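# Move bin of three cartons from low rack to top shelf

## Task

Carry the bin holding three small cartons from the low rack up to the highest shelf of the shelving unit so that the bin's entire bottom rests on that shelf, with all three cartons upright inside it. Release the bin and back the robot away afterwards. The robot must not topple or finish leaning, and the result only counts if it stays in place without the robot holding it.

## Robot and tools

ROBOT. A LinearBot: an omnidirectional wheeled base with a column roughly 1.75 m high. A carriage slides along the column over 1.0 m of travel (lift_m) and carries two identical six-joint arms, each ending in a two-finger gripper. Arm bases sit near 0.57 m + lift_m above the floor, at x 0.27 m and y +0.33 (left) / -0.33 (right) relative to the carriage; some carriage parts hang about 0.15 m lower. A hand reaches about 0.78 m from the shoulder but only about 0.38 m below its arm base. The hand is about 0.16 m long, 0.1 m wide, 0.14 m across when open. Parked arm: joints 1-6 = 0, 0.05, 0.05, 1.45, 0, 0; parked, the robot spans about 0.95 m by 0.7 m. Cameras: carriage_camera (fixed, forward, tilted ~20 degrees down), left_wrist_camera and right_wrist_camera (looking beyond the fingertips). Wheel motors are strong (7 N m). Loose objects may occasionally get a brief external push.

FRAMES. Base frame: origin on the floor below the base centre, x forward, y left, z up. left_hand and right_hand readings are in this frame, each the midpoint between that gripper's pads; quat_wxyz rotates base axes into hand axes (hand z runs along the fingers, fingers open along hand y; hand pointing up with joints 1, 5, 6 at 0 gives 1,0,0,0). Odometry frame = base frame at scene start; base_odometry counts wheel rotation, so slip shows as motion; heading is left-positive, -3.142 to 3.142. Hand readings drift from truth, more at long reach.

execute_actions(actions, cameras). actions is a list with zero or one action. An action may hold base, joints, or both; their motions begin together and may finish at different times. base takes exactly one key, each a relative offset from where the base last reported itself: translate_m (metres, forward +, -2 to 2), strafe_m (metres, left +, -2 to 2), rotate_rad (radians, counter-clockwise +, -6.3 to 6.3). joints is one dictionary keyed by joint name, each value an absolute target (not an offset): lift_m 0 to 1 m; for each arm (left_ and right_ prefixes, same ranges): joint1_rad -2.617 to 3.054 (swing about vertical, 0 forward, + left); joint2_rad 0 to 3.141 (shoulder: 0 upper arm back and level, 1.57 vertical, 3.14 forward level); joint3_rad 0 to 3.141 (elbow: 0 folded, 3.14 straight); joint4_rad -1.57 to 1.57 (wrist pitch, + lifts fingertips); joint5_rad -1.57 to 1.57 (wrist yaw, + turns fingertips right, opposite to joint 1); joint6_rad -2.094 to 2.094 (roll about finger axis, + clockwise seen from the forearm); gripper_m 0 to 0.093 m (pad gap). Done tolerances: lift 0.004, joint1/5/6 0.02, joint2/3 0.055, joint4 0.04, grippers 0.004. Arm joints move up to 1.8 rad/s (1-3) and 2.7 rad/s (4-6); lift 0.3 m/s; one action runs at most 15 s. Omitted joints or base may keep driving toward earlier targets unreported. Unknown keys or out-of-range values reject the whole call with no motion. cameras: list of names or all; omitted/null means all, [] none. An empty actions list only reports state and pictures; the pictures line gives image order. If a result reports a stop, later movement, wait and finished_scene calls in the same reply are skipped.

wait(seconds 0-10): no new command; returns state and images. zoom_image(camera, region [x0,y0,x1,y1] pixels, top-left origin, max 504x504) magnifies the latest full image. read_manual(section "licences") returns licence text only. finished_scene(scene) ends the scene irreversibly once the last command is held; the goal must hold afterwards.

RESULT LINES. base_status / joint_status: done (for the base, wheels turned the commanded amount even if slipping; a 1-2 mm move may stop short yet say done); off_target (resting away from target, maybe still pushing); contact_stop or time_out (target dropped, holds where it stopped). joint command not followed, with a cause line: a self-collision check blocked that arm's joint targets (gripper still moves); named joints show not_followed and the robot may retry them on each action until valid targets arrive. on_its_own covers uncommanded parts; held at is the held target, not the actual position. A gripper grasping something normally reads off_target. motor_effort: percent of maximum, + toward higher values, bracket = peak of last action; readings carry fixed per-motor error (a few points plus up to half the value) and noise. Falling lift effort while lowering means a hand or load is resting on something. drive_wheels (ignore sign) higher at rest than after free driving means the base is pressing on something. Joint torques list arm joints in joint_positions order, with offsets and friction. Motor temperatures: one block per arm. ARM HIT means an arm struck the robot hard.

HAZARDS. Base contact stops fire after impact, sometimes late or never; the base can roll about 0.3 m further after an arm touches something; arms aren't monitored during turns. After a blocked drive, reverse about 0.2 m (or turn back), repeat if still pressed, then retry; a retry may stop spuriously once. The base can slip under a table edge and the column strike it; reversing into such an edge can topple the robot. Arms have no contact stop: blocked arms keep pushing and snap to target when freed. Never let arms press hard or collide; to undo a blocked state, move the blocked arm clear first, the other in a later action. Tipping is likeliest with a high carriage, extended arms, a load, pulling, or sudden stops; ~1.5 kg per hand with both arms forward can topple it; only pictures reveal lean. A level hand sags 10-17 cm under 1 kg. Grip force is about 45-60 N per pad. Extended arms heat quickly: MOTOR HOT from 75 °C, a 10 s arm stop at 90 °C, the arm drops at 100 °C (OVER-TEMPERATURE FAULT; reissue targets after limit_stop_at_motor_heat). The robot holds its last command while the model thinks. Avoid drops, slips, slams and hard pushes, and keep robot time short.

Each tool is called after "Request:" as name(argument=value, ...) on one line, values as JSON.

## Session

Request:
execute_actions(actions=[], cameras=["carriage_camera"])

Scene clock: 0.00 s.
Joint torques (N m, as the arm reports them, + toward a larger angle): no reading
Motor temperatures (°C, as the motors report them): left_arm=[21 27 27 21 24 20] | right_arm=[22 40 29 25 20 20]
base_odometry: x=+0.000 y=+0.000 heading=+0.000 (m, m, rad; odometry frame)
base_status: not commanded
joint_positions: lift_m=+0.301 left_joint1_rad=+0.003 left_joint2_rad=+0.057 left_joint3_rad=+0.033 left_joint4_rad=+1.421 left_joint5_rad=+0.018 left_joint6_rad=+0.040 left_gripper_m=+0.095 right_joint1_rad=-0.034 right_joint2_rad=+0.065 right_joint3_rad=+0.045 right_joint4_rad=+1.507 right_joint5_rad=-0.056 right_joint6_rad=-0.025 right_gripper_m=+0.094
joint_status: not commanded
motor_effort: lift_m=+25 drive_wheels=+3 (%)
left_hand: x=+0.3255 y=+0.3150 z=+1.3116 quat_wxyz=(+0.996, +0.011, +0.087, +0.021) (m; base frame)
right_hand: x=+0.3039 y=-0.3091 z=+1.3173 quat_wxyz=(+0.998, -0.028, +0.042, -0.028) (m; base frame)
pictures: carriage_camera
Images, in order (width x height): carriage_camera 672x504.

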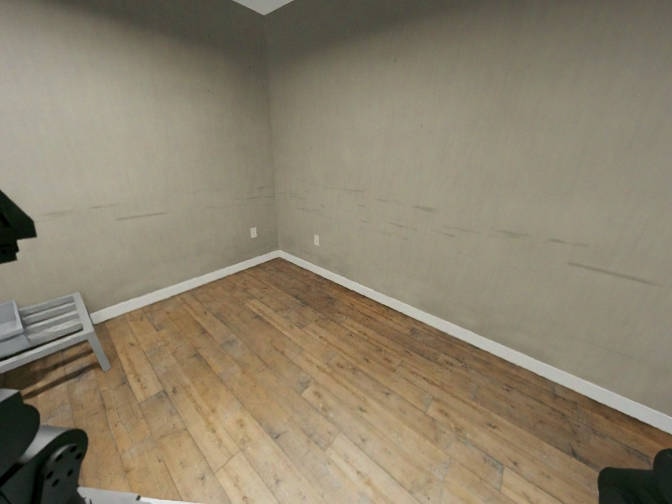

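Request:
execute_actions(actions=[{"base": {"rotate_rad": 0.9}}], cameras=["carriage_camera"])

Scene clock: 6.87 s.
Joint torques (N m, as the arm reports them, + toward a larger angle): left_arm=[ 0.29  4.69  5.58 -0.18 -0.16  0.  ] | right_arm=[ 0.09  4.45  5.81 -0.35 -0.07  0.03]
Motor temperatures (°C, as the motors report them): left_arm=[21 27 28 21 24 20] | right_arm=[22 39 30 25 20 20]
base_odometry: x=+0.000 y=+0.000 heading=+0.899 (m, m, rad; odometry frame)
base_status: done
joint_positions: lift_m=+0.301 left_joint1_rad=+0.003 left_joint2_rad=+0.057 left_joint3_rad=+0.033 left_joint4_rad=+1.421 left_joint5_rad=+0.018 left_joint6_rad=+0.040 left_gripper_m=+0.095 right_joint1_rad=-0.034 right_joint2_rad=+0.065 right_joint3_rad=+0.045 right_joint4_rad=+1.505 right_joint5_rad=-0.056 right_joint6_rad=-0.025 right_gripper_m=+0.094
joint_status: not commanded
motor_effort: lift_m=+25(25) drive_wheels=+11(20) (%)
left_hand: x=+0.3255 y=+0.3150 z=+1.3116 quat_wxyz=(+0.996, +0.011, +0.087, +0.021) (m; base frame)
right_hand: x=+0.3043 y=-0.3092 z=+1.3173 quat_wxyz=(+0.998, -0.028, +0.043, -0.028) (m; base frame)
pictures: carriage_camera
Images, in order (width x height): carriage_camera 672x504.

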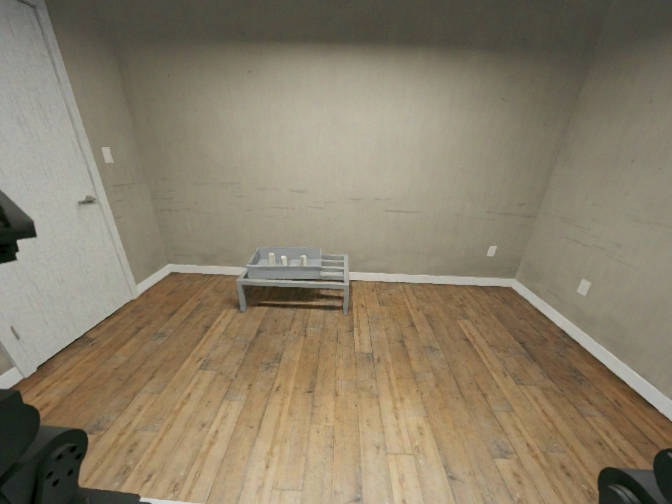

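Request:
zoom_image(camera="carriage_camera", region=[220, 230, 370, 330])

Region (220, 230, 370, 330) of carriage_camera's 672x504 image, scaled by 3.360, with more detail than that image has.

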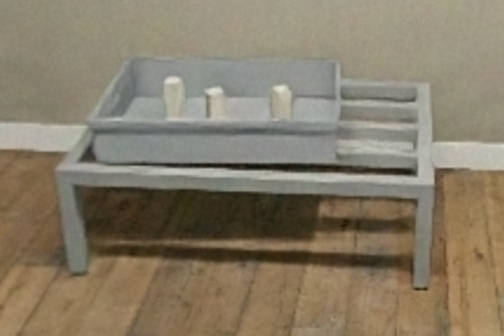

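Request:
execute_actions(actions=[{"base": {"strafe_m": 0.42}}], cameras=[])

Request:
execute_actions(actions=[{"base": {"translate_m": 1.15}, "joints": {"lift_m": 0.15}}], cameras=["carriage_camera"])

Scene clock: 16.83 s.
Joint torques (N m, as the arm reports them, + toward a larger angle): left_arm=[ 0.23  4.62  5.66 -0.16 -0.2  -0.01] | right_arm=[ 0.09  4.43  5.86 -0.35 -0.05  0.04]
Motor temperatures (°C, as the motors report them): left_arm=[21 27 28 21 24 20] | right_arm=[22 39 30 25 20 20]
base_odometry: x=-0.329 y=+0.261 heading=+0.901 (m, m, rad; odometry frame)
base_status: done
joint_positions: lift_m=+0.301 left_joint1_rad=+0.003 left_joint2_rad=+0.057 left_joint3_rad=+0.033 left_joint4_rad=+1.421 left_joint5_rad=+0.018 left_joint6_rad=+0.040 left_gripper_m=+0.095 right_joint1_rad=-0.034 right_joint2_rad=+0.065 right_joint3_rad=+0.045 right_joint4_rad=+1.506 right_joint5_rad=-0.056 right_joint6_rad=-0.025 right_gripper_m=+0.094
joint_status: not commanded
motor_effort: lift_m=+25(25) drive_wheels=-8(26) (%)
left_hand: x=+0.3255 y=+0.3150 z=+1.3116 quat_wxyz=(+0.996, +0.011, +0.087, +0.021) (m; base frame)
right_hand: x=+0.3041 y=-0.3092 z=+1.3173 quat_wxyz=(+0.998, -0.028, +0.043, -0.028) (m; base frame)
pictures: none
No camera images: the call's "cameras" was empty. Leave "cameras" out to get every camera's image.

Scene clock: 21.43 s.
Joint torques (N m, as the arm reports them, + toward a larger angle): left_arm=[ 0.3   4.6   5.48 -0.23 -0.18  0.  ] | right_arm=[ 0.08  4.41  5.73 -0.37 -0.07  0.03]
Motor temperatures (°C, as the motors report them): left_arm=[21 27 29 21 24 20] | right_arm=[22 38 31 25 20 20]
base_odometry: x=+0.384 y=+1.163 heading=+0.902 (m, m, rad; odometry frame)
base_status: done
joint_positions: lift_m=+0.150 left_joint1_rad=+0.003 left_joint2_rad=+0.057 left_joint3_rad=+0.033 left_joint4_rad=+1.424 left_joint5_rad=+0.018 left_joint6_rad=+0.040 left_gripper_m=+0.095 right_joint1_rad=-0.034 right_joint2_rad=+0.065 right_joint3_rad=+0.045 right_joint4_rad=+1.508 right_joint5_rad=-0.056 right_joint6_rad=-0.025 right_gripper_m=+0.094
joint_status: all done
motor_effort: lift_m=+23(20) drive_wheels=-7(20) (%)
left_hand: x=+0.3248 y=+0.3150 z=+1.1613 quat_wxyz=(+0.996, +0.011, +0.085, +0.021) (m; base frame)
right_hand: x=+0.3036 y=-0.3091 z=+1.1669 quat_wxyz=(+0.998, -0.028, +0.042, -0.028) (m; base frame)
pictures: carriage_camera
Images, in order (width x height): carriage_camera 672x504.

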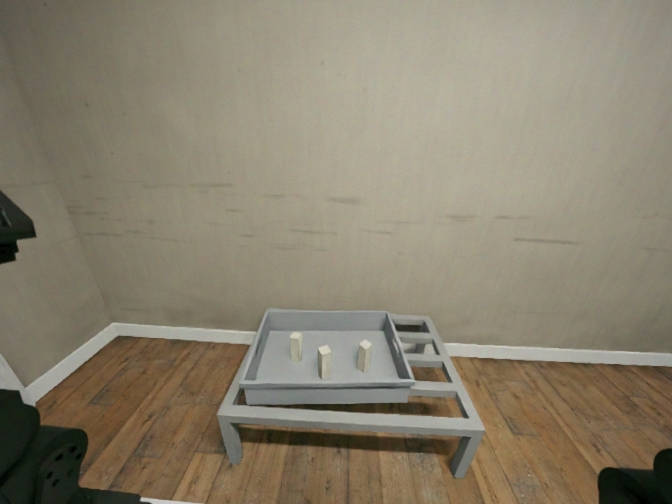

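Request:
zoom_image(camera="carriage_camera", region=[200, 295, 500, 490])

Region (200, 295, 500, 490) of carriage_camera's 672x504 image, scaled by 1.680, with more detail than that image has; it fills the top 328 rows of this view, and the rest is white.

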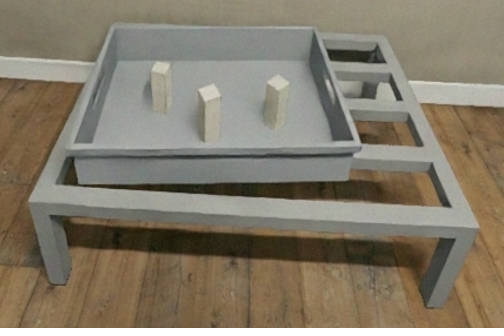

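Request:
execute_actions(actions=[{"base": {"strafe_m": 0.05}, "joints": {"left_joint1_rad": -0.05, "left_joint2_rad": 2.833, "left_joint3_rad": 1.74, "left_joint4_rad": -0.478, "left_joint5_rad": 0, "left_joint6_rad": -0.05, "right_joint1_rad": 0.05, "right_joint2_rad": 2.833, "right_joint3_rad": 1.74, "right_joint4_rad": -0.478, "right_joint5_rad": 0, "right_joint6_rad": 0.05}}], cameras=[])

Request:
execute_actions(actions=[{"base": {"translate_m": 0.36}, "joints": {"lift_m": 0.11}}])

Scene clock: 69.80 s.
Joint torques (N m, as the arm reports them, + toward a larger angle): left_arm=[ -0.26 -15.11   5.02   0.31  -0.18  -0.04] | right_arm=[  0.44 -13.19   4.4    0.22  -0.01   0.05]
Motor temperatures (°C, as the motors report them): left_arm=[21 28 31 21 24 20] | right_arm=[22 37 32 25 20 20]
base_odometry: x=+0.345 y=+1.194 heading=+0.901 (m, m, rad; odometry frame)
base_status: done
joint_positions: lift_m=+0.150 left_joint1_rad=-0.042 left_joint2_rad=+2.846 left_joint3_rad=+1.723 left_joint4_rad=-0.481 left_joint5_rad=+0.004 left_joint6_rad=-0.045 left_gripper_m=+0.095 right_joint1_rad=+0.047 right_joint2_rad=+2.829 right_joint3_rad=+1.741 right_joint4_rad=-0.479 right_joint5_rad=-0.008 right_joint6_rad=+0.046 right_gripper_m=+0.094
joint_status: all done
motor_effort: lift_m=+23(23) drive_wheels=+4(15) (%)
left_hand: x=+0.7043 y=+0.2992 z=+0.4864 quat_wxyz=(-0.017, -0.001, +1.000, -0.001) (m; base frame)
right_hand: x=+0.7187 y=-0.2961 z=+0.4961 quat_wxyz=(+0.002, +0.000, +1.000, +0.004) (m; base frame)
pictures: none
No camera images: the call's "cameras" was empty. Leave "cameras" out to get every camera's image.

Scene clock: 72.50 s.
Joint torques (N m, as the arm reports them, + toward a larger angle): left_arm=[ -0.27 -15.44   4.95   0.3   -0.18  -0.05] | right_arm=[  0.38 -13.33   4.32   0.21   0.     0.06]
Motor temperatures (°C, as the motors report them): left_arm=[21 29 31 21 24 20] | right_arm=[22 38 32 25 20 20]
base_odometry: x=+0.567 y=+1.477 heading=+0.903 (m, m, rad; odometry frame)
base_status: done
joint_positions: lift_m=+0.110 left_joint1_rad=-0.042 left_joint2_rad=+2.849 left_joint3_rad=+1.723 left_joint4_rad=-0.481 left_joint5_rad=+0.004 left_joint6_rad=-0.045 left_gripper_m=+0.095 right_joint1_rad=+0.047 right_joint2_rad=+2.833 right_joint3_rad=+1.741 right_joint4_rad=-0.478 right_joint5_rad=-0.008 right_joint6_rad=+0.046 right_gripper_m=+0.094
joint_status: all done
motor_effort: lift_m=+23(23) drive_wheels=-10(20) (%)
left_hand: x=+0.7030 y=+0.2993 z=+0.4449 quat_wxyz=(-0.018, -0.001, +1.000, -0.001) (m; base frame)
right_hand: x=+0.7176 y=-0.2962 z=+0.4545 quat_wxyz=(+0.000, +0.000, +1.000, +0.004) (m; base frame)
pictures: carriage_camera, left_wrist_camera, right_wrist_camera
Images, in order (width x height): carriage_camera 672x504, left_wrist_camera 672x504, right_wrist_camera 672x504.

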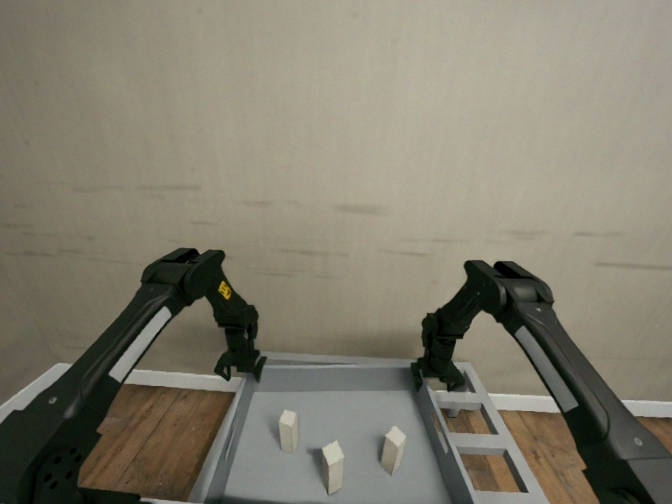

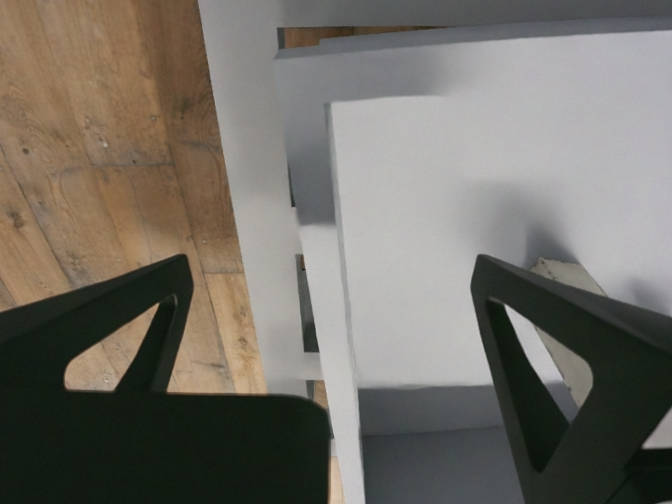

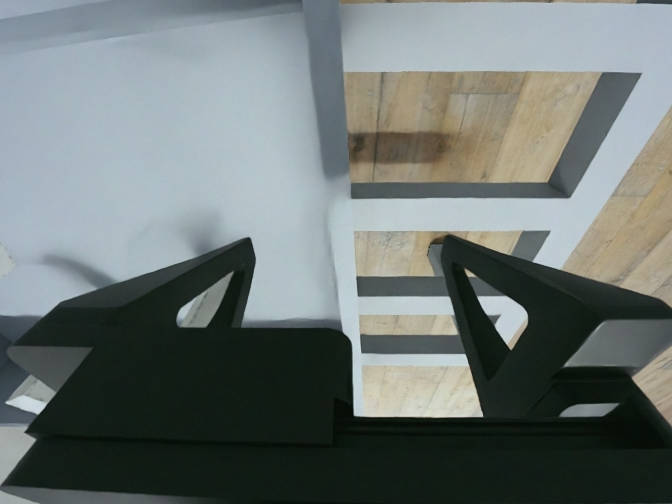

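Request:
execute_actions(actions=[{"base": {"translate_m": -0.04}, "joints": {"lift_m": 0.06}}])

Scene clock: 80.43 s.
Joint torques (N m, as the arm reports them, + toward a larger angle): left_arm=[  0.15 -15.4    5.08   0.33  -0.2   -0.05] | right_arm=[  0.12 -13.25   4.44   0.2   -0.01   0.06]
Motor temperatures (°C, as the motors report them): left_arm=[21 33 31 21 24 20] | right_arm=[22 42 32 25 20 20]
base_odometry: x=+0.543 y=+1.446 heading=+0.903 (m, m, rad; odometry frame)
base_status: done
joint_positions: lift_m=+0.060 left_joint1_rad=-0.045 left_joint2_rad=+2.848 left_joint3_rad=+1.723 left_joint4_rad=-0.479 left_joint5_rad=+0.004 left_joint6_rad=-0.045 left_gripper_m=+0.095 right_joint1_rad=+0.049 right_joint2_rad=+2.832 right_joint3_rad=+1.741 right_joint4_rad=-0.478 right_joint5_rad=-0.008 right_joint6_rad=+0.046 right_gripper_m=+0.094
joint_status: all done
motor_effort: lift_m=+23(22) drive_wheels=+2(12) (%)
left_hand: x=+0.7037 y=+0.2982 z=+0.3952 quat_wxyz=(-0.017, +0.000, +1.000, -0.001) (m; base frame)
right_hand: x=+0.7180 y=-0.2954 z=+0.4050 quat_wxyz=(+0.001, -0.001, +1.000, +0.004) (m; base frame)
pictures: carriage_camera, left_wrist_camera, right_wrist_camera
Images, in order (width x height): carriage_camera 672x504, left_wrist_camera 672x504, right_wrist_camera 672x504.

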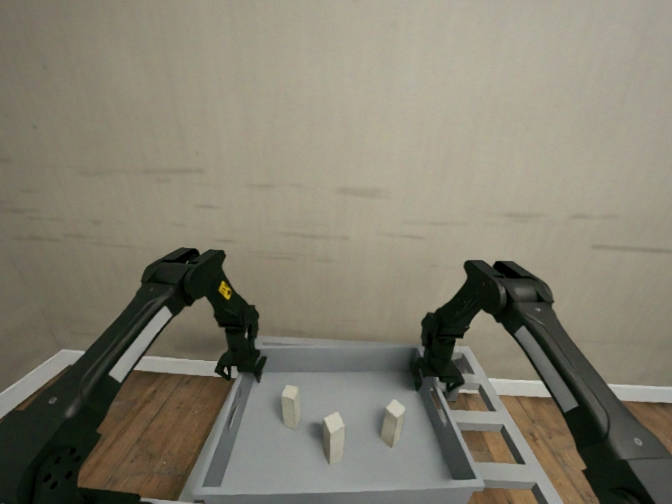

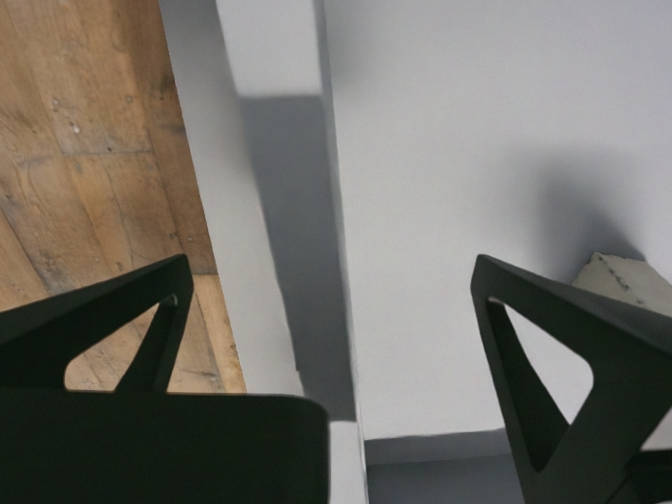

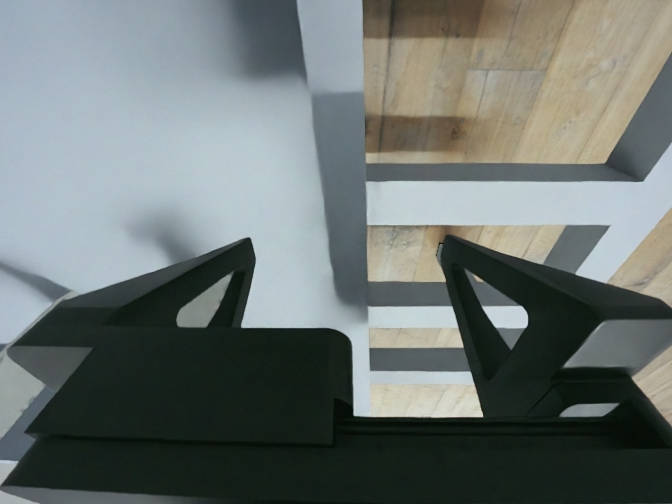

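Request:
execute_actions(actions=[{"joints": {"lift_m": 0.02, "left_joint1_rad": -0.035}}], cameras=["left_wrist_camera", "right_wrist_camera"])

Scene clock: 83.33 s.
Joint torques (N m, as the arm reports them, + toward a larger angle): left_arm=[  0.69 -13.45   5.13   0.27  -0.14  -0.06] | right_arm=[  0.16 -12.62   4.48   0.27  -0.02   0.05]
Motor temperatures (°C, as the motors report them): left_arm=[21 34 31 21 24 20] | right_arm=[22 43 32 24 20 20]
base_odometry: x=+0.543 y=+1.446 heading=+0.903 (m, m, rad; odometry frame)
base_status: not commanded
joint_positions: lift_m=+0.020 left_joint1_rad=-0.042 left_joint2_rad=+2.824 left_joint3_rad=+1.725 left_joint4_rad=-0.472 left_joint5_rad=+0.001 left_joint6_rad=-0.045 left_gripper_m=+0.095 right_joint1_rad=+0.049 right_joint2_rad=+2.823 right_joint3_rad=+1.741 right_joint4_rad=-0.476 right_joint5_rad=-0.007 right_joint6_rad=+0.047 right_gripper_m=+0.094
joint_status: all done
motor_effort: lift_m=+21(25) drive_wheels=+2(3) (%)
left_hand: x=+0.7155 y=+0.2995 z=+0.3658 quat_wxyz=(+0.000, -0.001, +1.000, +0.000) (m; base frame)
right_hand: x=+0.7214 y=-0.2954 z=+0.3687 quat_wxyz=(+0.006, -0.001, +1.000, +0.004) (m; base frame)
pictures: left_wrist_camera, right_wrist_camera
Images, in order (width x height): left_wrist_camera 672x504, right_wrist_camera 672x504.

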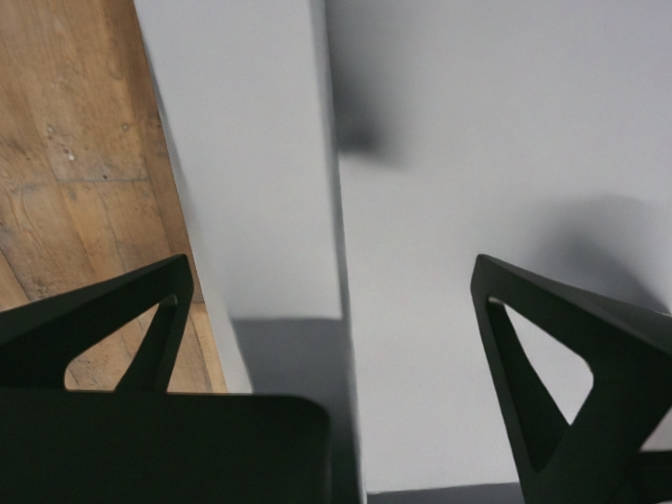

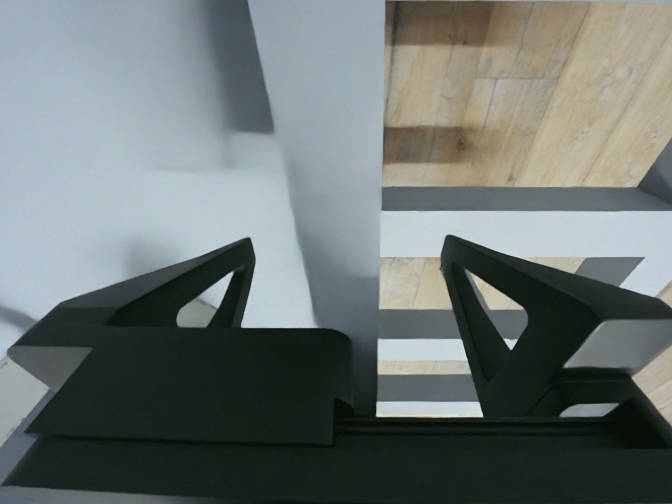

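Same contact height as before. Close grippers and lift.

Request:
execute_actions(actions=[{"joints": {"lift_m": 0.028, "left_gripper_m": 0, "right_gripper_m": 0}}], cameras=[])

Request:
execute_actions(actions=[{"joints": {"lift_m": 0.12}}], cameras=["carriage_camera"])

Request:
execute_actions(actions=[{"base": {"translate_m": -0.5}, "joints": {"left_joint2_rad": 2.712, "left_joint3_rad": 1.651, "left_joint4_rad": -0.525, "right_joint2_rad": 2.712, "right_joint3_rad": 1.651, "right_joint4_rad": -0.525}}], cameras=["carriage_camera"])

Scene clock: 89.97 s.
Joint torques (N m, as the arm reports them, + toward a larger angle): left_arm=[ -0.51 -14.48   5.06   0.29  -0.44   0.56] | right_arm=[  0.58 -12.78   4.44   0.28   0.41   0.51]
Motor temperatures (°C, as the motors report them): left_arm=[21 36 31 21 24 20] | right_arm=[22 45 32 24 20 20]
base_odometry: x=+0.543 y=+1.446 heading=+0.903 (m, m, rad; odometry frame)
base_status: not commanded
joint_positions: lift_m=+0.028 left_joint1_rad=-0.024 left_joint2_rad=+2.835 left_joint3_rad=+1.725 left_joint4_rad=-0.468 left_joint5_rad=+0.030 left_joint6_rad=-0.105 left_gripper_m=+0.008 right_joint1_rad=+0.044 right_joint2_rad=+2.825 right_joint3_rad=+1.741 right_joint4_rad=-0.482 right_joint5_rad=-0.055 right_joint6_rad=-0.004 right_gripper_m=+0.008
joint_status: left_gripper_m off_target (ended at +0.008, target +0.000); right_gripper_m off_target (ended at +0.008, target +0.000); the others done
motor_effort: lift_m=+27(32) drive_wheels=+1(4) (%)
left_hand: x=+0.7125 y=+0.3026 z=+0.3685 quat_wxyz=(-0.005, -0.040, +0.999, -0.015) (m; base frame)
right_hand: x=+0.7192 y=-0.2893 z=+0.3758 quat_wxyz=(+0.002, -0.024, +0.999, +0.027) (m; base frame)
pictures: none
No camera images: the call's "cameras" was empty. Leave "cameras" out to get every camera's image.

Scene clock: 90.93 s.
Joint torques (N m, as the arm reports them, + toward a larger angle): left_arm=[ -0.45 -16.42   4.82  -0.31  -0.41   0.51] | right_arm=[  0.59 -14.78   4.4   -0.2    0.41   0.5 ]
Motor temperatures (°C, as the motors report them): left_arm=[21 36 31 21 24 20] | right_arm=[22 45 32 24 20 20]
base_odometry: x=+0.543 y=+1.446 heading=+0.903 (m, m, rad; odometry frame)
base_status: not commanded
joint_positions: lift_m=+0.120 left_joint1_rad=-0.024 left_joint2_rad=+2.862 left_joint3_rad=+1.725 left_joint4_rad=-0.412 left_joint5_rad=+0.028 left_joint6_rad=-0.102 left_gripper_m=+0.008 right_joint1_rad=+0.044 right_joint2_rad=+2.852 right_joint3_rad=+1.740 right_joint4_rad=-0.432 right_joint5_rad=-0.055 right_joint6_rad=-0.004 right_gripper_m=+0.008
joint_status: all done
motor_effort: lift_m=+28(36) drive_wheels=+1(2) (%)
left_hand: x=+0.7164 y=+0.3027 z=+0.4494 quat_wxyz=(+0.010, -0.039, +0.999, -0.015) (m; base frame)
right_hand: x=+0.7211 y=-0.2891 z=+0.4561 quat_wxyz=(+0.013, -0.024, +0.999, +0.028) (m; base frame)
pictures: carriage_camera
Images, in order (width x height): carriage_camera 672x504.

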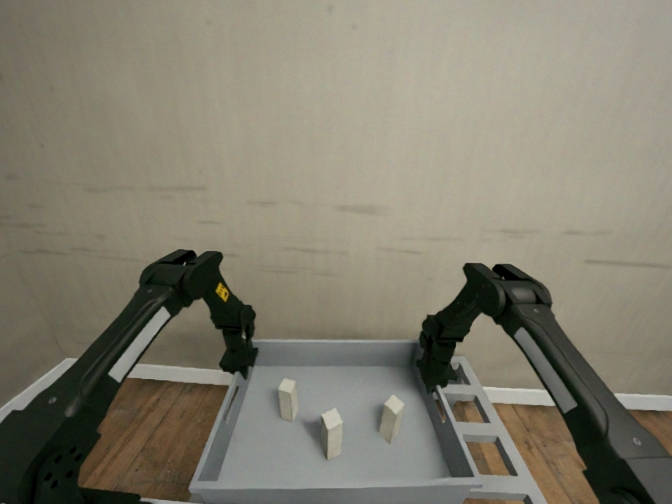

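Scene clock: 94.03 s.
Joint torques (N m, as the arm reports them, + toward a larger angle): left_arm=[ -0.54 -16.99   3.37  -0.24  -0.4    0.43] | right_arm=[  0.55 -14.79   4.32  -0.29   0.46   0.45]
Motor temperatures (°C, as the motors report them): left_arm=[21 37 31 21 24 20] | right_arm=[22 47 32 24 20 20]
base_odometry: x=+0.233 y=+1.053 heading=+0.903 (m, m, rad; odometry frame)
base_status: done
joint_positions: lift_m=+0.120 left_joint1_rad=-0.023 left_joint2_rad=+2.748 left_joint3_rad=+1.663 left_joint4_rad=-0.464 left_joint5_rad=+0.025 left_joint6_rad=-0.094 left_gripper_m=+0.008 right_joint1_rad=+0.044 right_joint2_rad=+2.734 right_joint3_rad=+1.653 right_joint4_rad=-0.465 right_joint5_rad=-0.060 right_joint6_rad=+0.004 right_gripper_m=+0.008
joint_status: left_joint4_rad off_target (ended at -0.464, target -0.525); right_joint4_rad off_target (ended at -0.465, target -0.525); the others done
motor_effort: lift_m=+28(28) drive_wheels=-3(20) (%)
left_hand: x=+0.7162 y=+0.3034 z=+0.4860 quat_wxyz=(+0.010, -0.035, +0.999, -0.013) (m; base frame)
right_hand: x=+0.7158 y=-0.2884 z=+0.4904 quat_wxyz=(+0.011, -0.021, +0.999, +0.030) (m; base frame)
pictures: carriage_camera
Images, in order (width x height): carriage_camera 672x504.

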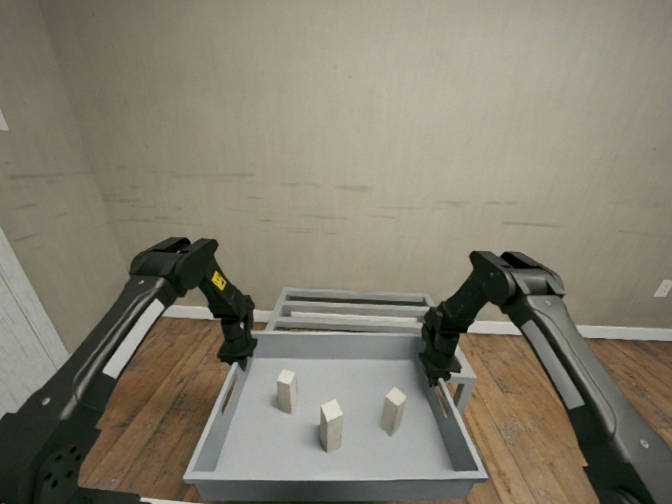

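Request:
execute_actions(actions=[{"base": {"rotate_rad": 3.06}, "joints": {"left_joint2_rad": 2.592, "left_joint3_rad": 1.562, "left_joint4_rad": -0.572, "right_joint2_rad": 2.592, "right_joint3_rad": 1.562, "right_joint4_rad": -0.572}}], cameras=[])

Request:
execute_actions(actions=[{"joints": {"left_joint2_rad": 2.472, "left_joint3_rad": 1.473, "left_joint4_rad": -0.615, "right_joint2_rad": 2.472, "right_joint3_rad": 1.473, "right_joint4_rad": -0.615}}], cameras=["carriage_camera"])

Scene clock: 104.00 s.
Joint torques (N m, as the arm reports them, + toward a larger angle): left_arm=[ -0.95 -16.97   3.35  -0.42  -0.42   0.37] | right_arm=[ -0.01 -14.46   4.81  -0.49   0.5    0.38]
Motor temperatures (°C, as the motors report them): left_arm=[21 41 30 21 24 20] | right_arm=[22 51 32 24 20 20]
base_odometry: x=+0.233 y=+1.054 heading=-2.320 (m, m, rad; odometry frame)
base_status: done
joint_positions: lift_m=+0.120 left_joint1_rad=-0.018 left_joint2_rad=+2.633 left_joint3_rad=+1.572 left_joint4_rad=-0.498 left_joint5_rad=+0.027 left_joint6_rad=-0.087 left_gripper_m=+0.007 right_joint1_rad=+0.052 right_joint2_rad=+2.615 right_joint3_rad=+1.559 right_joint4_rad=-0.499 right_joint5_rad=-0.061 right_joint6_rad=+0.011 right_gripper_m=+0.007
joint_status: left_joint4_rad off_target (ended at -0.498, target -0.572); right_joint4_rad off_target (ended at -0.499, target -0.572); the others done
motor_effort: lift_m=+28(28) drive_wheels=+15(37) (%)
left_hand: x=+0.7056 y=+0.3057 z=+0.5177 quat_wxyz=(+0.006, -0.034, +0.999, -0.014) (m; base frame)
right_hand: x=+0.7037 y=-0.2856 z=+0.5226 quat_wxyz=(+0.006, -0.020, +0.999, +0.031) (m; base frame)
pictures: none
No camera images: the call's "cameras" was empty. Leave "cameras" out to get every camera's image.

Scene clock: 104.80 s.
Joint torques (N m, as the arm reports them, + toward a larger angle): left_arm=[ -0.72 -16.28   3.7   -0.41  -0.39   0.4 ] | right_arm=[  0.   -13.82   4.74  -0.42   0.49   0.37]
Motor temperatures (°C, as the motors report them): left_arm=[21 42 30 21 24 20] | right_arm=[22 51 32 24 20 20]
base_odometry: x=+0.233 y=+1.054 heading=-2.320 (m, m, rad; odometry frame)
base_status: not commanded
joint_positions: lift_m=+0.120 left_joint1_rad=-0.020 left_joint2_rad=+2.510 left_joint3_rad=+1.482 left_joint4_rad=-0.548 left_joint5_rad=+0.027 left_joint6_rad=-0.089 left_gripper_m=+0.007 right_joint1_rad=+0.052 right_joint2_rad=+2.495 right_joint3_rad=+1.472 right_joint4_rad=-0.551 right_joint5_rad=-0.064 right_joint6_rad=+0.011 right_gripper_m=+0.007
joint_status: left_joint4_rad off_target (ended at -0.548, target -0.615); right_joint4_rad off_target (ended at -0.551, target -0.615); the others done
motor_effort: lift_m=+28(28) drive_wheels=+15(16) (%)
left_hand: x=+0.6896 y=+0.3051 z=+0.5505 quat_wxyz=(-0.003, -0.035, +0.999, -0.013) (m; base frame)
right_hand: x=+0.6879 y=-0.2860 z=+0.5551 quat_wxyz=(-0.002, -0.020, +0.999, +0.032) (m; base frame)
pictures: carriage_camera
Images, in order (width x height): carriage_camera 672x504.

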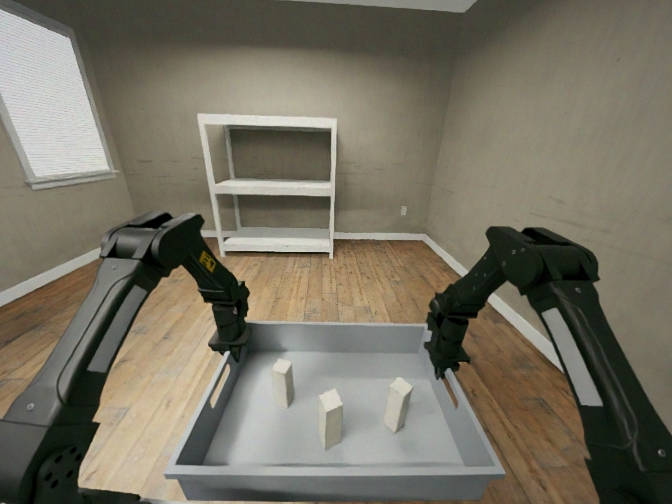

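Request:
execute_actions(actions=[{"base": {"strafe_m": 0.62}, "joints": {"left_joint2_rad": 2.392, "left_joint3_rad": 1.522, "left_joint4_rad": -0.744, "right_joint2_rad": 2.392, "right_joint3_rad": 1.522, "right_joint4_rad": -0.744}}], cameras=[])

Request:
execute_actions(actions=[{"base": {"translate_m": 1.3}, "joints": {"lift_m": 0.6, "left_joint2_rad": 2.313, "left_joint3_rad": 1.572, "left_joint4_rad": -0.873, "right_joint2_rad": 2.313, "right_joint3_rad": 1.572, "right_joint4_rad": -0.873}}], cameras=[])

Request:
execute_actions(actions=[{"joints": {"left_joint2_rad": 2.233, "left_joint3_rad": 1.621, "left_joint4_rad": -1.002, "right_joint2_rad": 2.233, "right_joint3_rad": 1.621, "right_joint4_rad": -1.002}}], cameras=[])

Request:
execute_actions(actions=[{"joints": {"lift_m": 1.0, "left_joint2_rad": 2.153, "left_joint3_rad": 1.67, "left_joint4_rad": -1.131, "right_joint2_rad": 2.153, "right_joint3_rad": 1.67, "right_joint4_rad": -1.131}}], cameras=["carriage_camera"])

Scene clock: 129.37 s.
Joint torques (N m, as the arm reports them, + toward a larger angle): left_arm=[ -0.83 -15.39   6.7   -0.6   -0.43   0.41] | right_arm=[  0.18 -13.71   6.61  -0.47   0.51   0.43]
Motor temperatures (°C, as the motors report them): left_arm=[21 47 30 21 24 20] | right_arm=[22 57 32 24 20 20]
base_odometry: x=+0.688 y=+0.632 heading=-2.319 (m, m, rad; odometry frame)
base_status: done
joint_positions: lift_m=+0.120 left_joint1_rad=-0.020 left_joint2_rad=+2.425 left_joint3_rad=+1.493 left_joint4_rad=-0.662 left_joint5_rad=+0.030 left_joint6_rad=-0.093 left_gripper_m=+0.007 right_joint1_rad=+0.051 right_joint2_rad=+2.411 right_joint3_rad=+1.502 right_joint4_rad=-0.682 right_joint5_rad=-0.061 right_joint6_rad=+0.006 right_gripper_m=+0.007
joint_status: left_joint4_rad off_target (ended at -0.662, target -0.744); right_joint4_rad off_target (ended at -0.681, target -0.744); the others done
motor_effort: lift_m=+28(28) drive_wheels=-9(27) (%)
left_hand: x=+0.6875 y=+0.3046 z=+0.5862 quat_wxyz=(-0.012, -0.037, +0.999, -0.014) (m; base frame)
right_hand: x=+0.6885 y=-0.2868 z=+0.5934 quat_wxyz=(-0.011, -0.022, +0.999, +0.030) (m; base frame)
pictures: none
No camera images: the call's "cameras" was empty. Leave "cameras" out to get every camera's image.

Scene clock: 134.27 s.
Joint torques (N m, as the arm reports them, + toward a larger angle): left_arm=[ -0.69 -15.53   7.37  -0.58  -0.42   0.44] | right_arm=[  0.07 -13.45   7.05  -0.45   0.47   0.41]
Motor temperatures (°C, as the motors report them): left_arm=[21 47 31 21 24 20] | right_arm=[22 58 32 24 20 20]
base_odometry: x=-0.195 y=-0.322 heading=-2.318 (m, m, rad; odometry frame)
base_status: done
joint_positions: lift_m=+0.600 left_joint1_rad=-0.021 left_joint2_rad=+2.343 left_joint3_rad=+1.541 left_joint4_rad=-0.793 left_joint5_rad=+0.030 left_joint6_rad=-0.093 left_gripper_m=+0.008 right_joint1_rad=+0.050 right_joint2_rad=+2.330 right_joint3_rad=+1.550 right_joint4_rad=-0.812 right_joint5_rad=-0.060 right_joint6_rad=+0.006 right_gripper_m=+0.007
joint_status: left_joint4_rad off_target (ended at -0.793, target -0.873); right_joint4_rad off_target (ended at -0.813, target -0.873); the others done
motor_effort: lift_m=+28(33) drive_wheels=-10(24) (%)
left_hand: x=+0.6917 y=+0.3042 z=+1.1082 quat_wxyz=(-0.013, -0.036, +0.999, -0.014) (m; base frame)
right_hand: x=+0.6920 y=-0.2868 z=+1.1157 quat_wxyz=(-0.012, -0.022, +0.999, +0.030) (m; base frame)
pictures: none
No camera images: the call's "cameras" was empty. Leave "cameras" out to get every camera's image.

Scene clock: 134.97 s.
Joint torques (N m, as the arm reports them, + toward a larger angle): left_arm=[ -0.67 -15.     7.63  -0.59  -0.44   0.45] | right_arm=[  0.1  -12.88   7.35  -0.47   0.46   0.44]
Motor temperatures (°C, as the motors report them): left_arm=[21 47 31 21 24 20] | right_arm=[22 58 32 24 20 20]
base_odometry: x=-0.195 y=-0.322 heading=-2.318 (m, m, rad; odometry frame)
base_status: not commanded
joint_positions: lift_m=+0.600 left_joint1_rad=-0.021 left_joint2_rad=+2.262 left_joint3_rad=+1.590 left_joint4_rad=-0.919 left_joint5_rad=+0.030 left_joint6_rad=-0.093 left_gripper_m=+0.008 right_joint1_rad=+0.050 right_joint2_rad=+2.248 right_joint3_rad=+1.601 right_joint4_rad=-0.941 right_joint5_rad=-0.059 right_joint6_rad=+0.006 right_gripper_m=+0.007
joint_status: left_joint4_rad off_target (ended at -0.919, target -1.002); right_joint4_rad off_target (ended at -0.941, target -1.002); the others done
motor_effort: lift_m=+28(28) drive_wheels=-9(9) (%)
left_hand: x=+0.6924 y=+0.3041 z=+1.1513 quat_wxyz=(-0.011, -0.036, +0.999, -0.015) (m; base frame)
right_hand: x=+0.6921 y=-0.2870 z=+1.1598 quat_wxyz=(-0.009, -0.022, +0.999, +0.029) (m; base frame)
pictures: none
No camera images: the call's "cameras" was empty. Leave "cameras" out to get every camera's image.

Scene clock: 137.10 s.
Joint torques (N m, as the arm reports them, + toward a larger angle): left_arm=[ -0.72 -14.84   8.    -0.58  -0.46   0.41] | right_arm=[  0.11 -12.31   7.7   -0.44   0.49   0.39]
Motor temperatures (°C, as the motors report them): left_arm=[21 48 31 21 24 20] | right_arm=[22 58 33 24 20 20]
base_odometry: x=-0.195 y=-0.322 heading=-2.318 (m, m, rad; odometry frame)
base_status: not commanded
joint_positions: lift_m=+1.000 left_joint1_rad=-0.021 left_joint2_rad=+2.184 left_joint3_rad=+1.636 left_joint4_rad=-1.049 left_joint5_rad=+0.033 left_joint6_rad=-0.093 left_gripper_m=+0.008 right_joint1_rad=+0.050 right_joint2_rad=+2.169 right_joint3_rad=+1.649 right_joint4_rad=-1.074 right_joint5_rad=-0.059 right_joint6_rad=+0.007 right_gripper_m=+0.007
joint_status: left_joint4_rad off_target (ended at -1.049, target -1.131); right_joint4_rad off_target (ended at -1.074, target -1.131); the others done
motor_effort: lift_m=+28(34) drive_wheels=+11(9) (%)
left_hand: x=+0.6858 y=+0.3038 z=+1.5931 quat_wxyz=(-0.014, -0.036, +0.999, -0.016) (m; base frame)
right_hand: x=+0.6845 y=-0.2874 z=+1.6024 quat_wxyz=(-0.012, -0.021, +0.999, +0.029) (m; base frame)
pictures: carriage_camera
Images, in order (width x height): carriage_camera 672x504.

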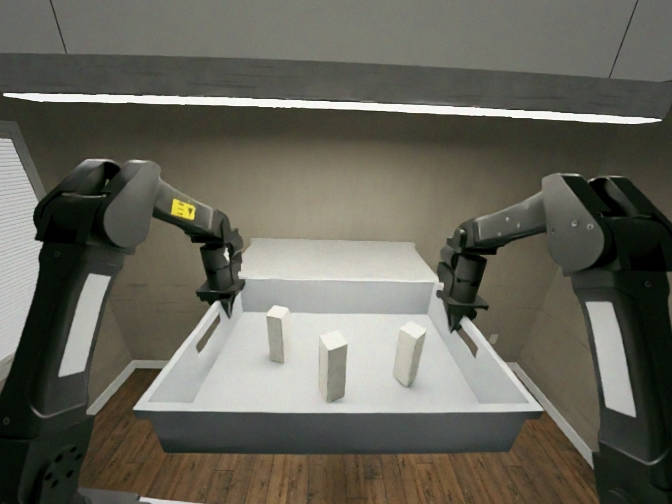

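Request:
execute_actions(actions=[{"base": {"translate_m": 0.55}}])

Scene clock: 145.97 s.
Joint torques (N m, as the arm reports them, + toward a larger angle): left_arm=[ -0.63 -14.73   7.96  -0.63  -0.45   0.43] | right_arm=[  0.21 -12.56   7.69  -0.43   0.47   0.41]
Motor temperatures (°C, as the motors report them): left_arm=[21 48 32 21 24 20] | right_arm=[22 59 34 24 20 20]
base_odometry: x=-0.568 y=-0.727 heading=-2.316 (m, m, rad; odometry frame)
base_status: done
joint_positions: lift_m=+1.000 left_joint1_rad=-0.021 left_joint2_rad=+2.184 left_joint3_rad=+1.636 left_joint4_rad=-1.046 left_joint5_rad=+0.032 left_joint6_rad=-0.093 left_gripper_m=+0.008 right_joint1_rad=+0.050 right_joint2_rad=+2.169 right_joint3_rad=+1.649 right_joint4_rad=-1.071 right_joint5_rad=-0.059 right_joint6_rad=+0.007 right_gripper_m=+0.007
joint_status: not commanded
motor_effort: lift_m=+28(28) drive_wheels=-9(21) (%)
left_hand: x=+0.6866 y=+0.3039 z=+1.5931 quat_wxyz=(-0.013, -0.036, +0.999, -0.015) (m; base frame)
right_hand: x=+0.6853 y=-0.2875 z=+1.6024 quat_wxyz=(-0.011, -0.021, +0.999, +0.029) (m; base frame)
pictures: carriage_camera, left_wrist_camera, right_wrist_camera
Images, in order (width x height): carriage_camera 672x504, left_wrist_camera 672x504, right_wrist_camera 672x504.

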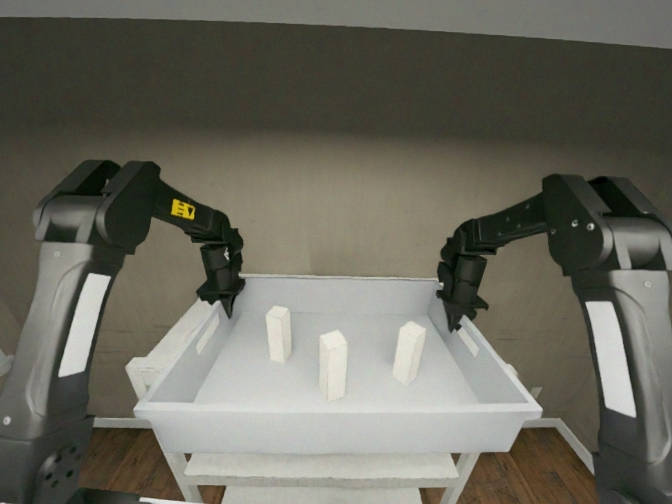

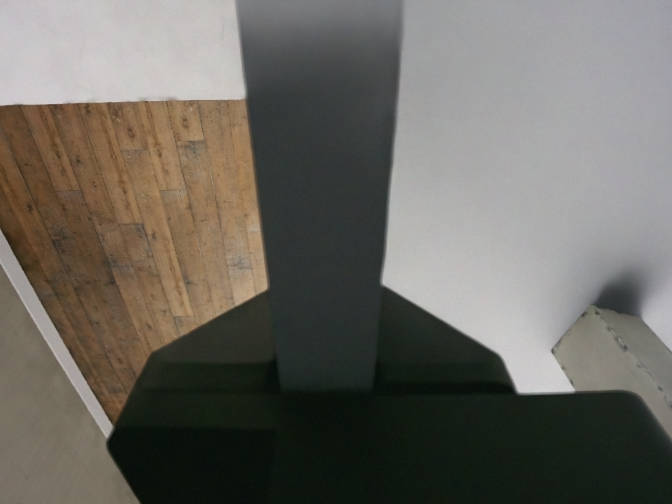

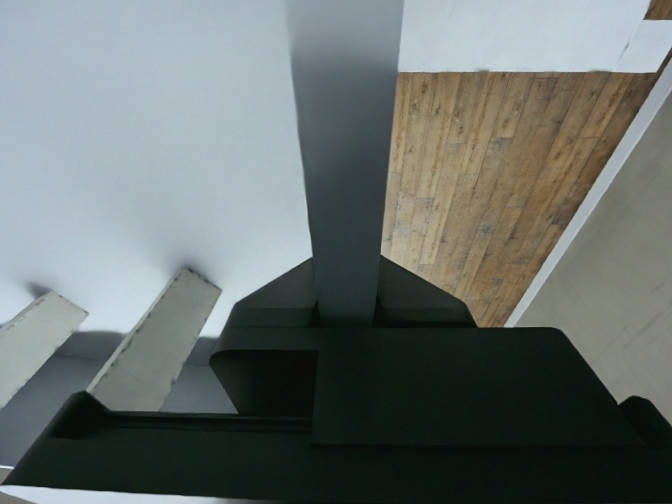

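Request:
execute_actions(actions=[{"base": {"translate_m": 0.35}}])

Scene clock: 152.60 s.
Joint torques (N m, as the arm reports them, + toward a larger angle): left_arm=[ -0.65 -14.79   8.07  -0.62  -0.47   0.42] | right_arm=[  0.16 -12.59   7.77  -0.43   0.47   0.45]
Motor temperatures (°C, as the motors report them): left_arm=[21 48 33 21 24 20] | right_arm=[22 59 34 24 20 20]
base_odometry: x=-0.805 y=-0.984 heading=-2.315 (m, m, rad; odometry frame)
base_status: done
joint_positions: lift_m=+1.000 left_joint1_rad=-0.021 left_joint2_rad=+2.184 left_joint3_rad=+1.636 left_joint4_rad=-1.046 left_joint5_rad=+0.033 left_joint6_rad=-0.093 left_gripper_m=+0.008 right_joint1_rad=+0.050 right_joint2_rad=+2.169 right_joint3_rad=+1.649 right_joint4_rad=-1.071 right_joint5_rad=-0.059 right_joint6_rad=+0.007 right_gripper_m=+0.007
joint_status: not commanded
motor_effort: lift_m=+28(28) drive_wheels=-8(21) (%)
left_hand: x=+0.6866 y=+0.3038 z=+1.5931 quat_wxyz=(-0.013, -0.036, +0.999, -0.016) (m; base frame)
right_hand: x=+0.6853 y=-0.2877 z=+1.6024 quat_wxyz=(-0.011, -0.021, +0.999, +0.029) (m; base frame)
pictures: carriage_camera, left_wrist_camera, right_wrist_camera
Images, in order (width x height): carriage_camera 672x504, left_wrist_camera 672x504, right_wrist_camera 672x504.

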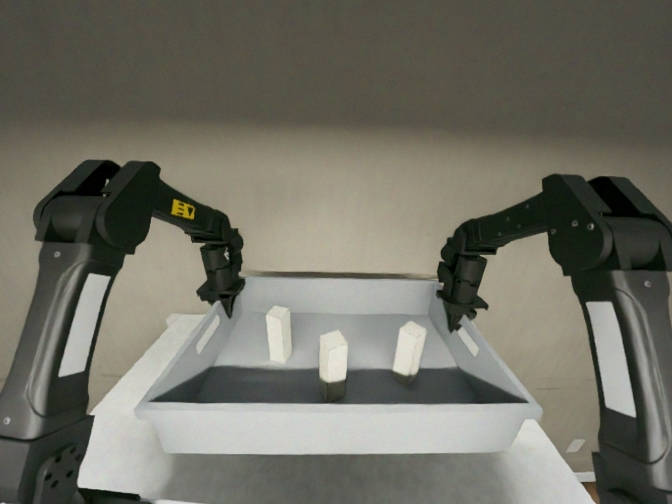

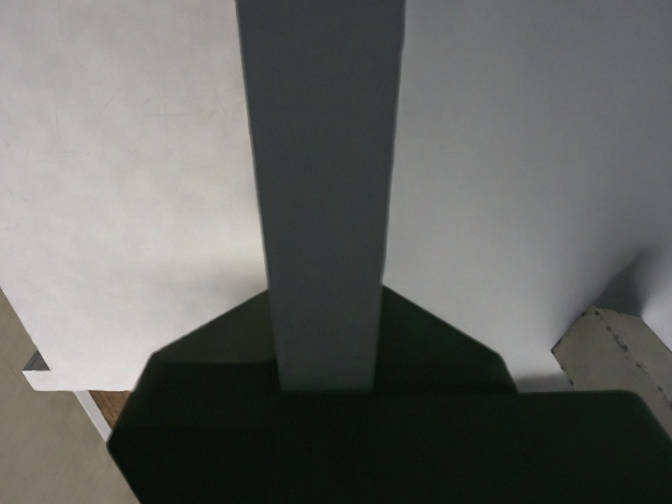

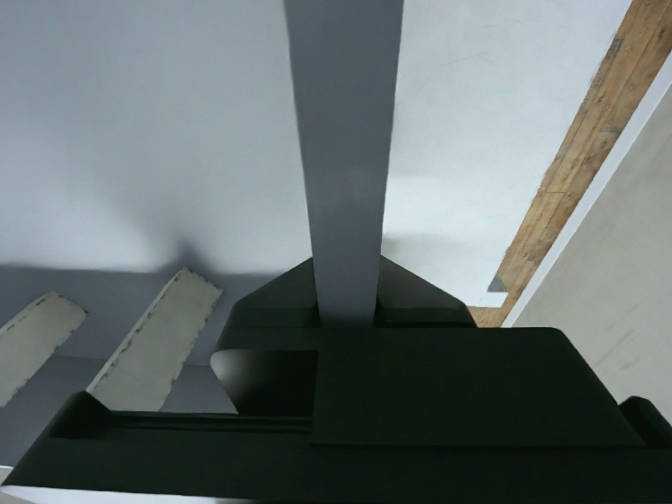

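Request:
execute_actions(actions=[{"joints": {"lift_m": 0.94}}], cameras=[])

Request:
execute_actions(actions=[{"joints": {"lift_m": 0.915}}], cameras=["left_wrist_camera"])

Scene clock: 156.50 s.
Joint torques (N m, as the arm reports them, + toward a larger angle): left_arm=[ -0.73 -15.57   8.    -0.61  -0.44   0.42] | right_arm=[  0.15 -13.32   7.58  -0.43   0.45   0.41]
Motor temperatures (°C, as the motors report them): left_arm=[21 48 33 21 24 20] | right_arm=[22 59 34 24 20 20]
base_odometry: x=-0.805 y=-0.984 heading=-2.315 (m, m, rad; odometry frame)
base_status: not commanded
joint_positions: lift_m=+0.940 left_joint1_rad=-0.021 left_joint2_rad=+2.195 left_joint3_rad=+1.636 left_joint4_rad=-1.047 left_joint5_rad=+0.033 left_joint6_rad=-0.093 left_gripper_m=+0.008 right_joint1_rad=+0.050 right_joint2_rad=+2.178 right_joint3_rad=+1.649 right_joint4_rad=-1.073 right_joint5_rad=-0.059 right_joint6_rad=+0.007 right_gripper_m=+0.007
joint_status: all done
motor_effort: lift_m=+25(24) drive_wheels=-8(8) (%)
left_hand: x=+0.6852 y=+0.3037 z=+1.5293 quat_wxyz=(-0.018, -0.036, +0.999, -0.016) (m; base frame)
right_hand: x=+0.6839 y=-0.2878 z=+1.5393 quat_wxyz=(-0.016, -0.021, +0.999, +0.029) (m; base frame)
pictures: none
No camera images: the call's "cameras" was empty. Leave "cameras" out to get every camera's image.

Scene clock: 157.10 s.
Joint torques (N m, as the arm reports them, + toward a larger angle): left_arm=[ -0.66 -15.93   7.95  -0.68  -0.47   0.42] | right_arm=[  0.09 -13.4    7.64  -0.49   0.46   0.41]
Motor temperatures (°C, as the motors report them): left_arm=[21 48 34 21 24 20] | right_arm=[22 59 34 24 20 20]
base_odometry: x=-0.805 y=-0.984 heading=-2.315 (m, m, rad; odometry frame)
base_status: not commanded
joint_positions: lift_m=+0.915 left_joint1_rad=-0.021 left_joint2_rad=+2.196 left_joint3_rad=+1.636 left_joint4_rad=-1.047 left_joint5_rad=+0.034 left_joint6_rad=-0.092 left_gripper_m=+0.008 right_joint1_rad=+0.050 right_joint2_rad=+2.179 right_joint3_rad=+1.649 right_joint4_rad=-1.072 right_joint5_rad=-0.059 right_joint6_rad=+0.007 right_gripper_m=+0.007
joint_status: all done
motor_effort: lift_m=+25(23) drive_wheels=-8(10) (%)
left_hand: x=+0.6852 y=+0.3037 z=+1.5040 quat_wxyz=(-0.019, -0.036, +0.999, -0.016) (m; base frame)
right_hand: x=+0.6839 y=-0.2878 z=+1.5139 quat_wxyz=(-0.016, -0.021, +0.999, +0.029) (m; base frame)
pictures: left_wrist_camera
Images, in order (width x height): left_wrist_camera 672x504.

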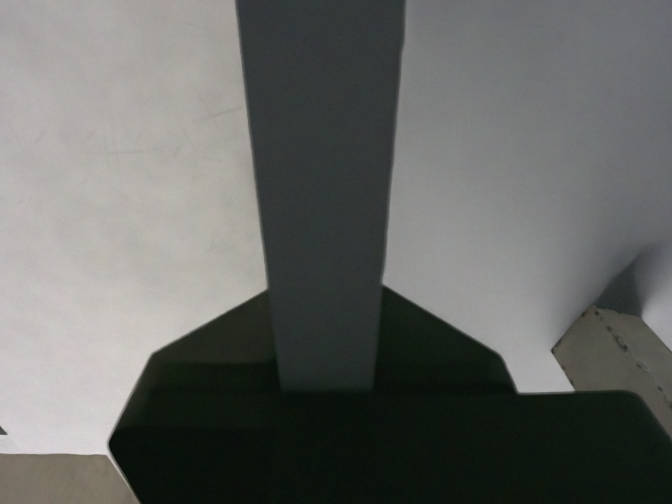

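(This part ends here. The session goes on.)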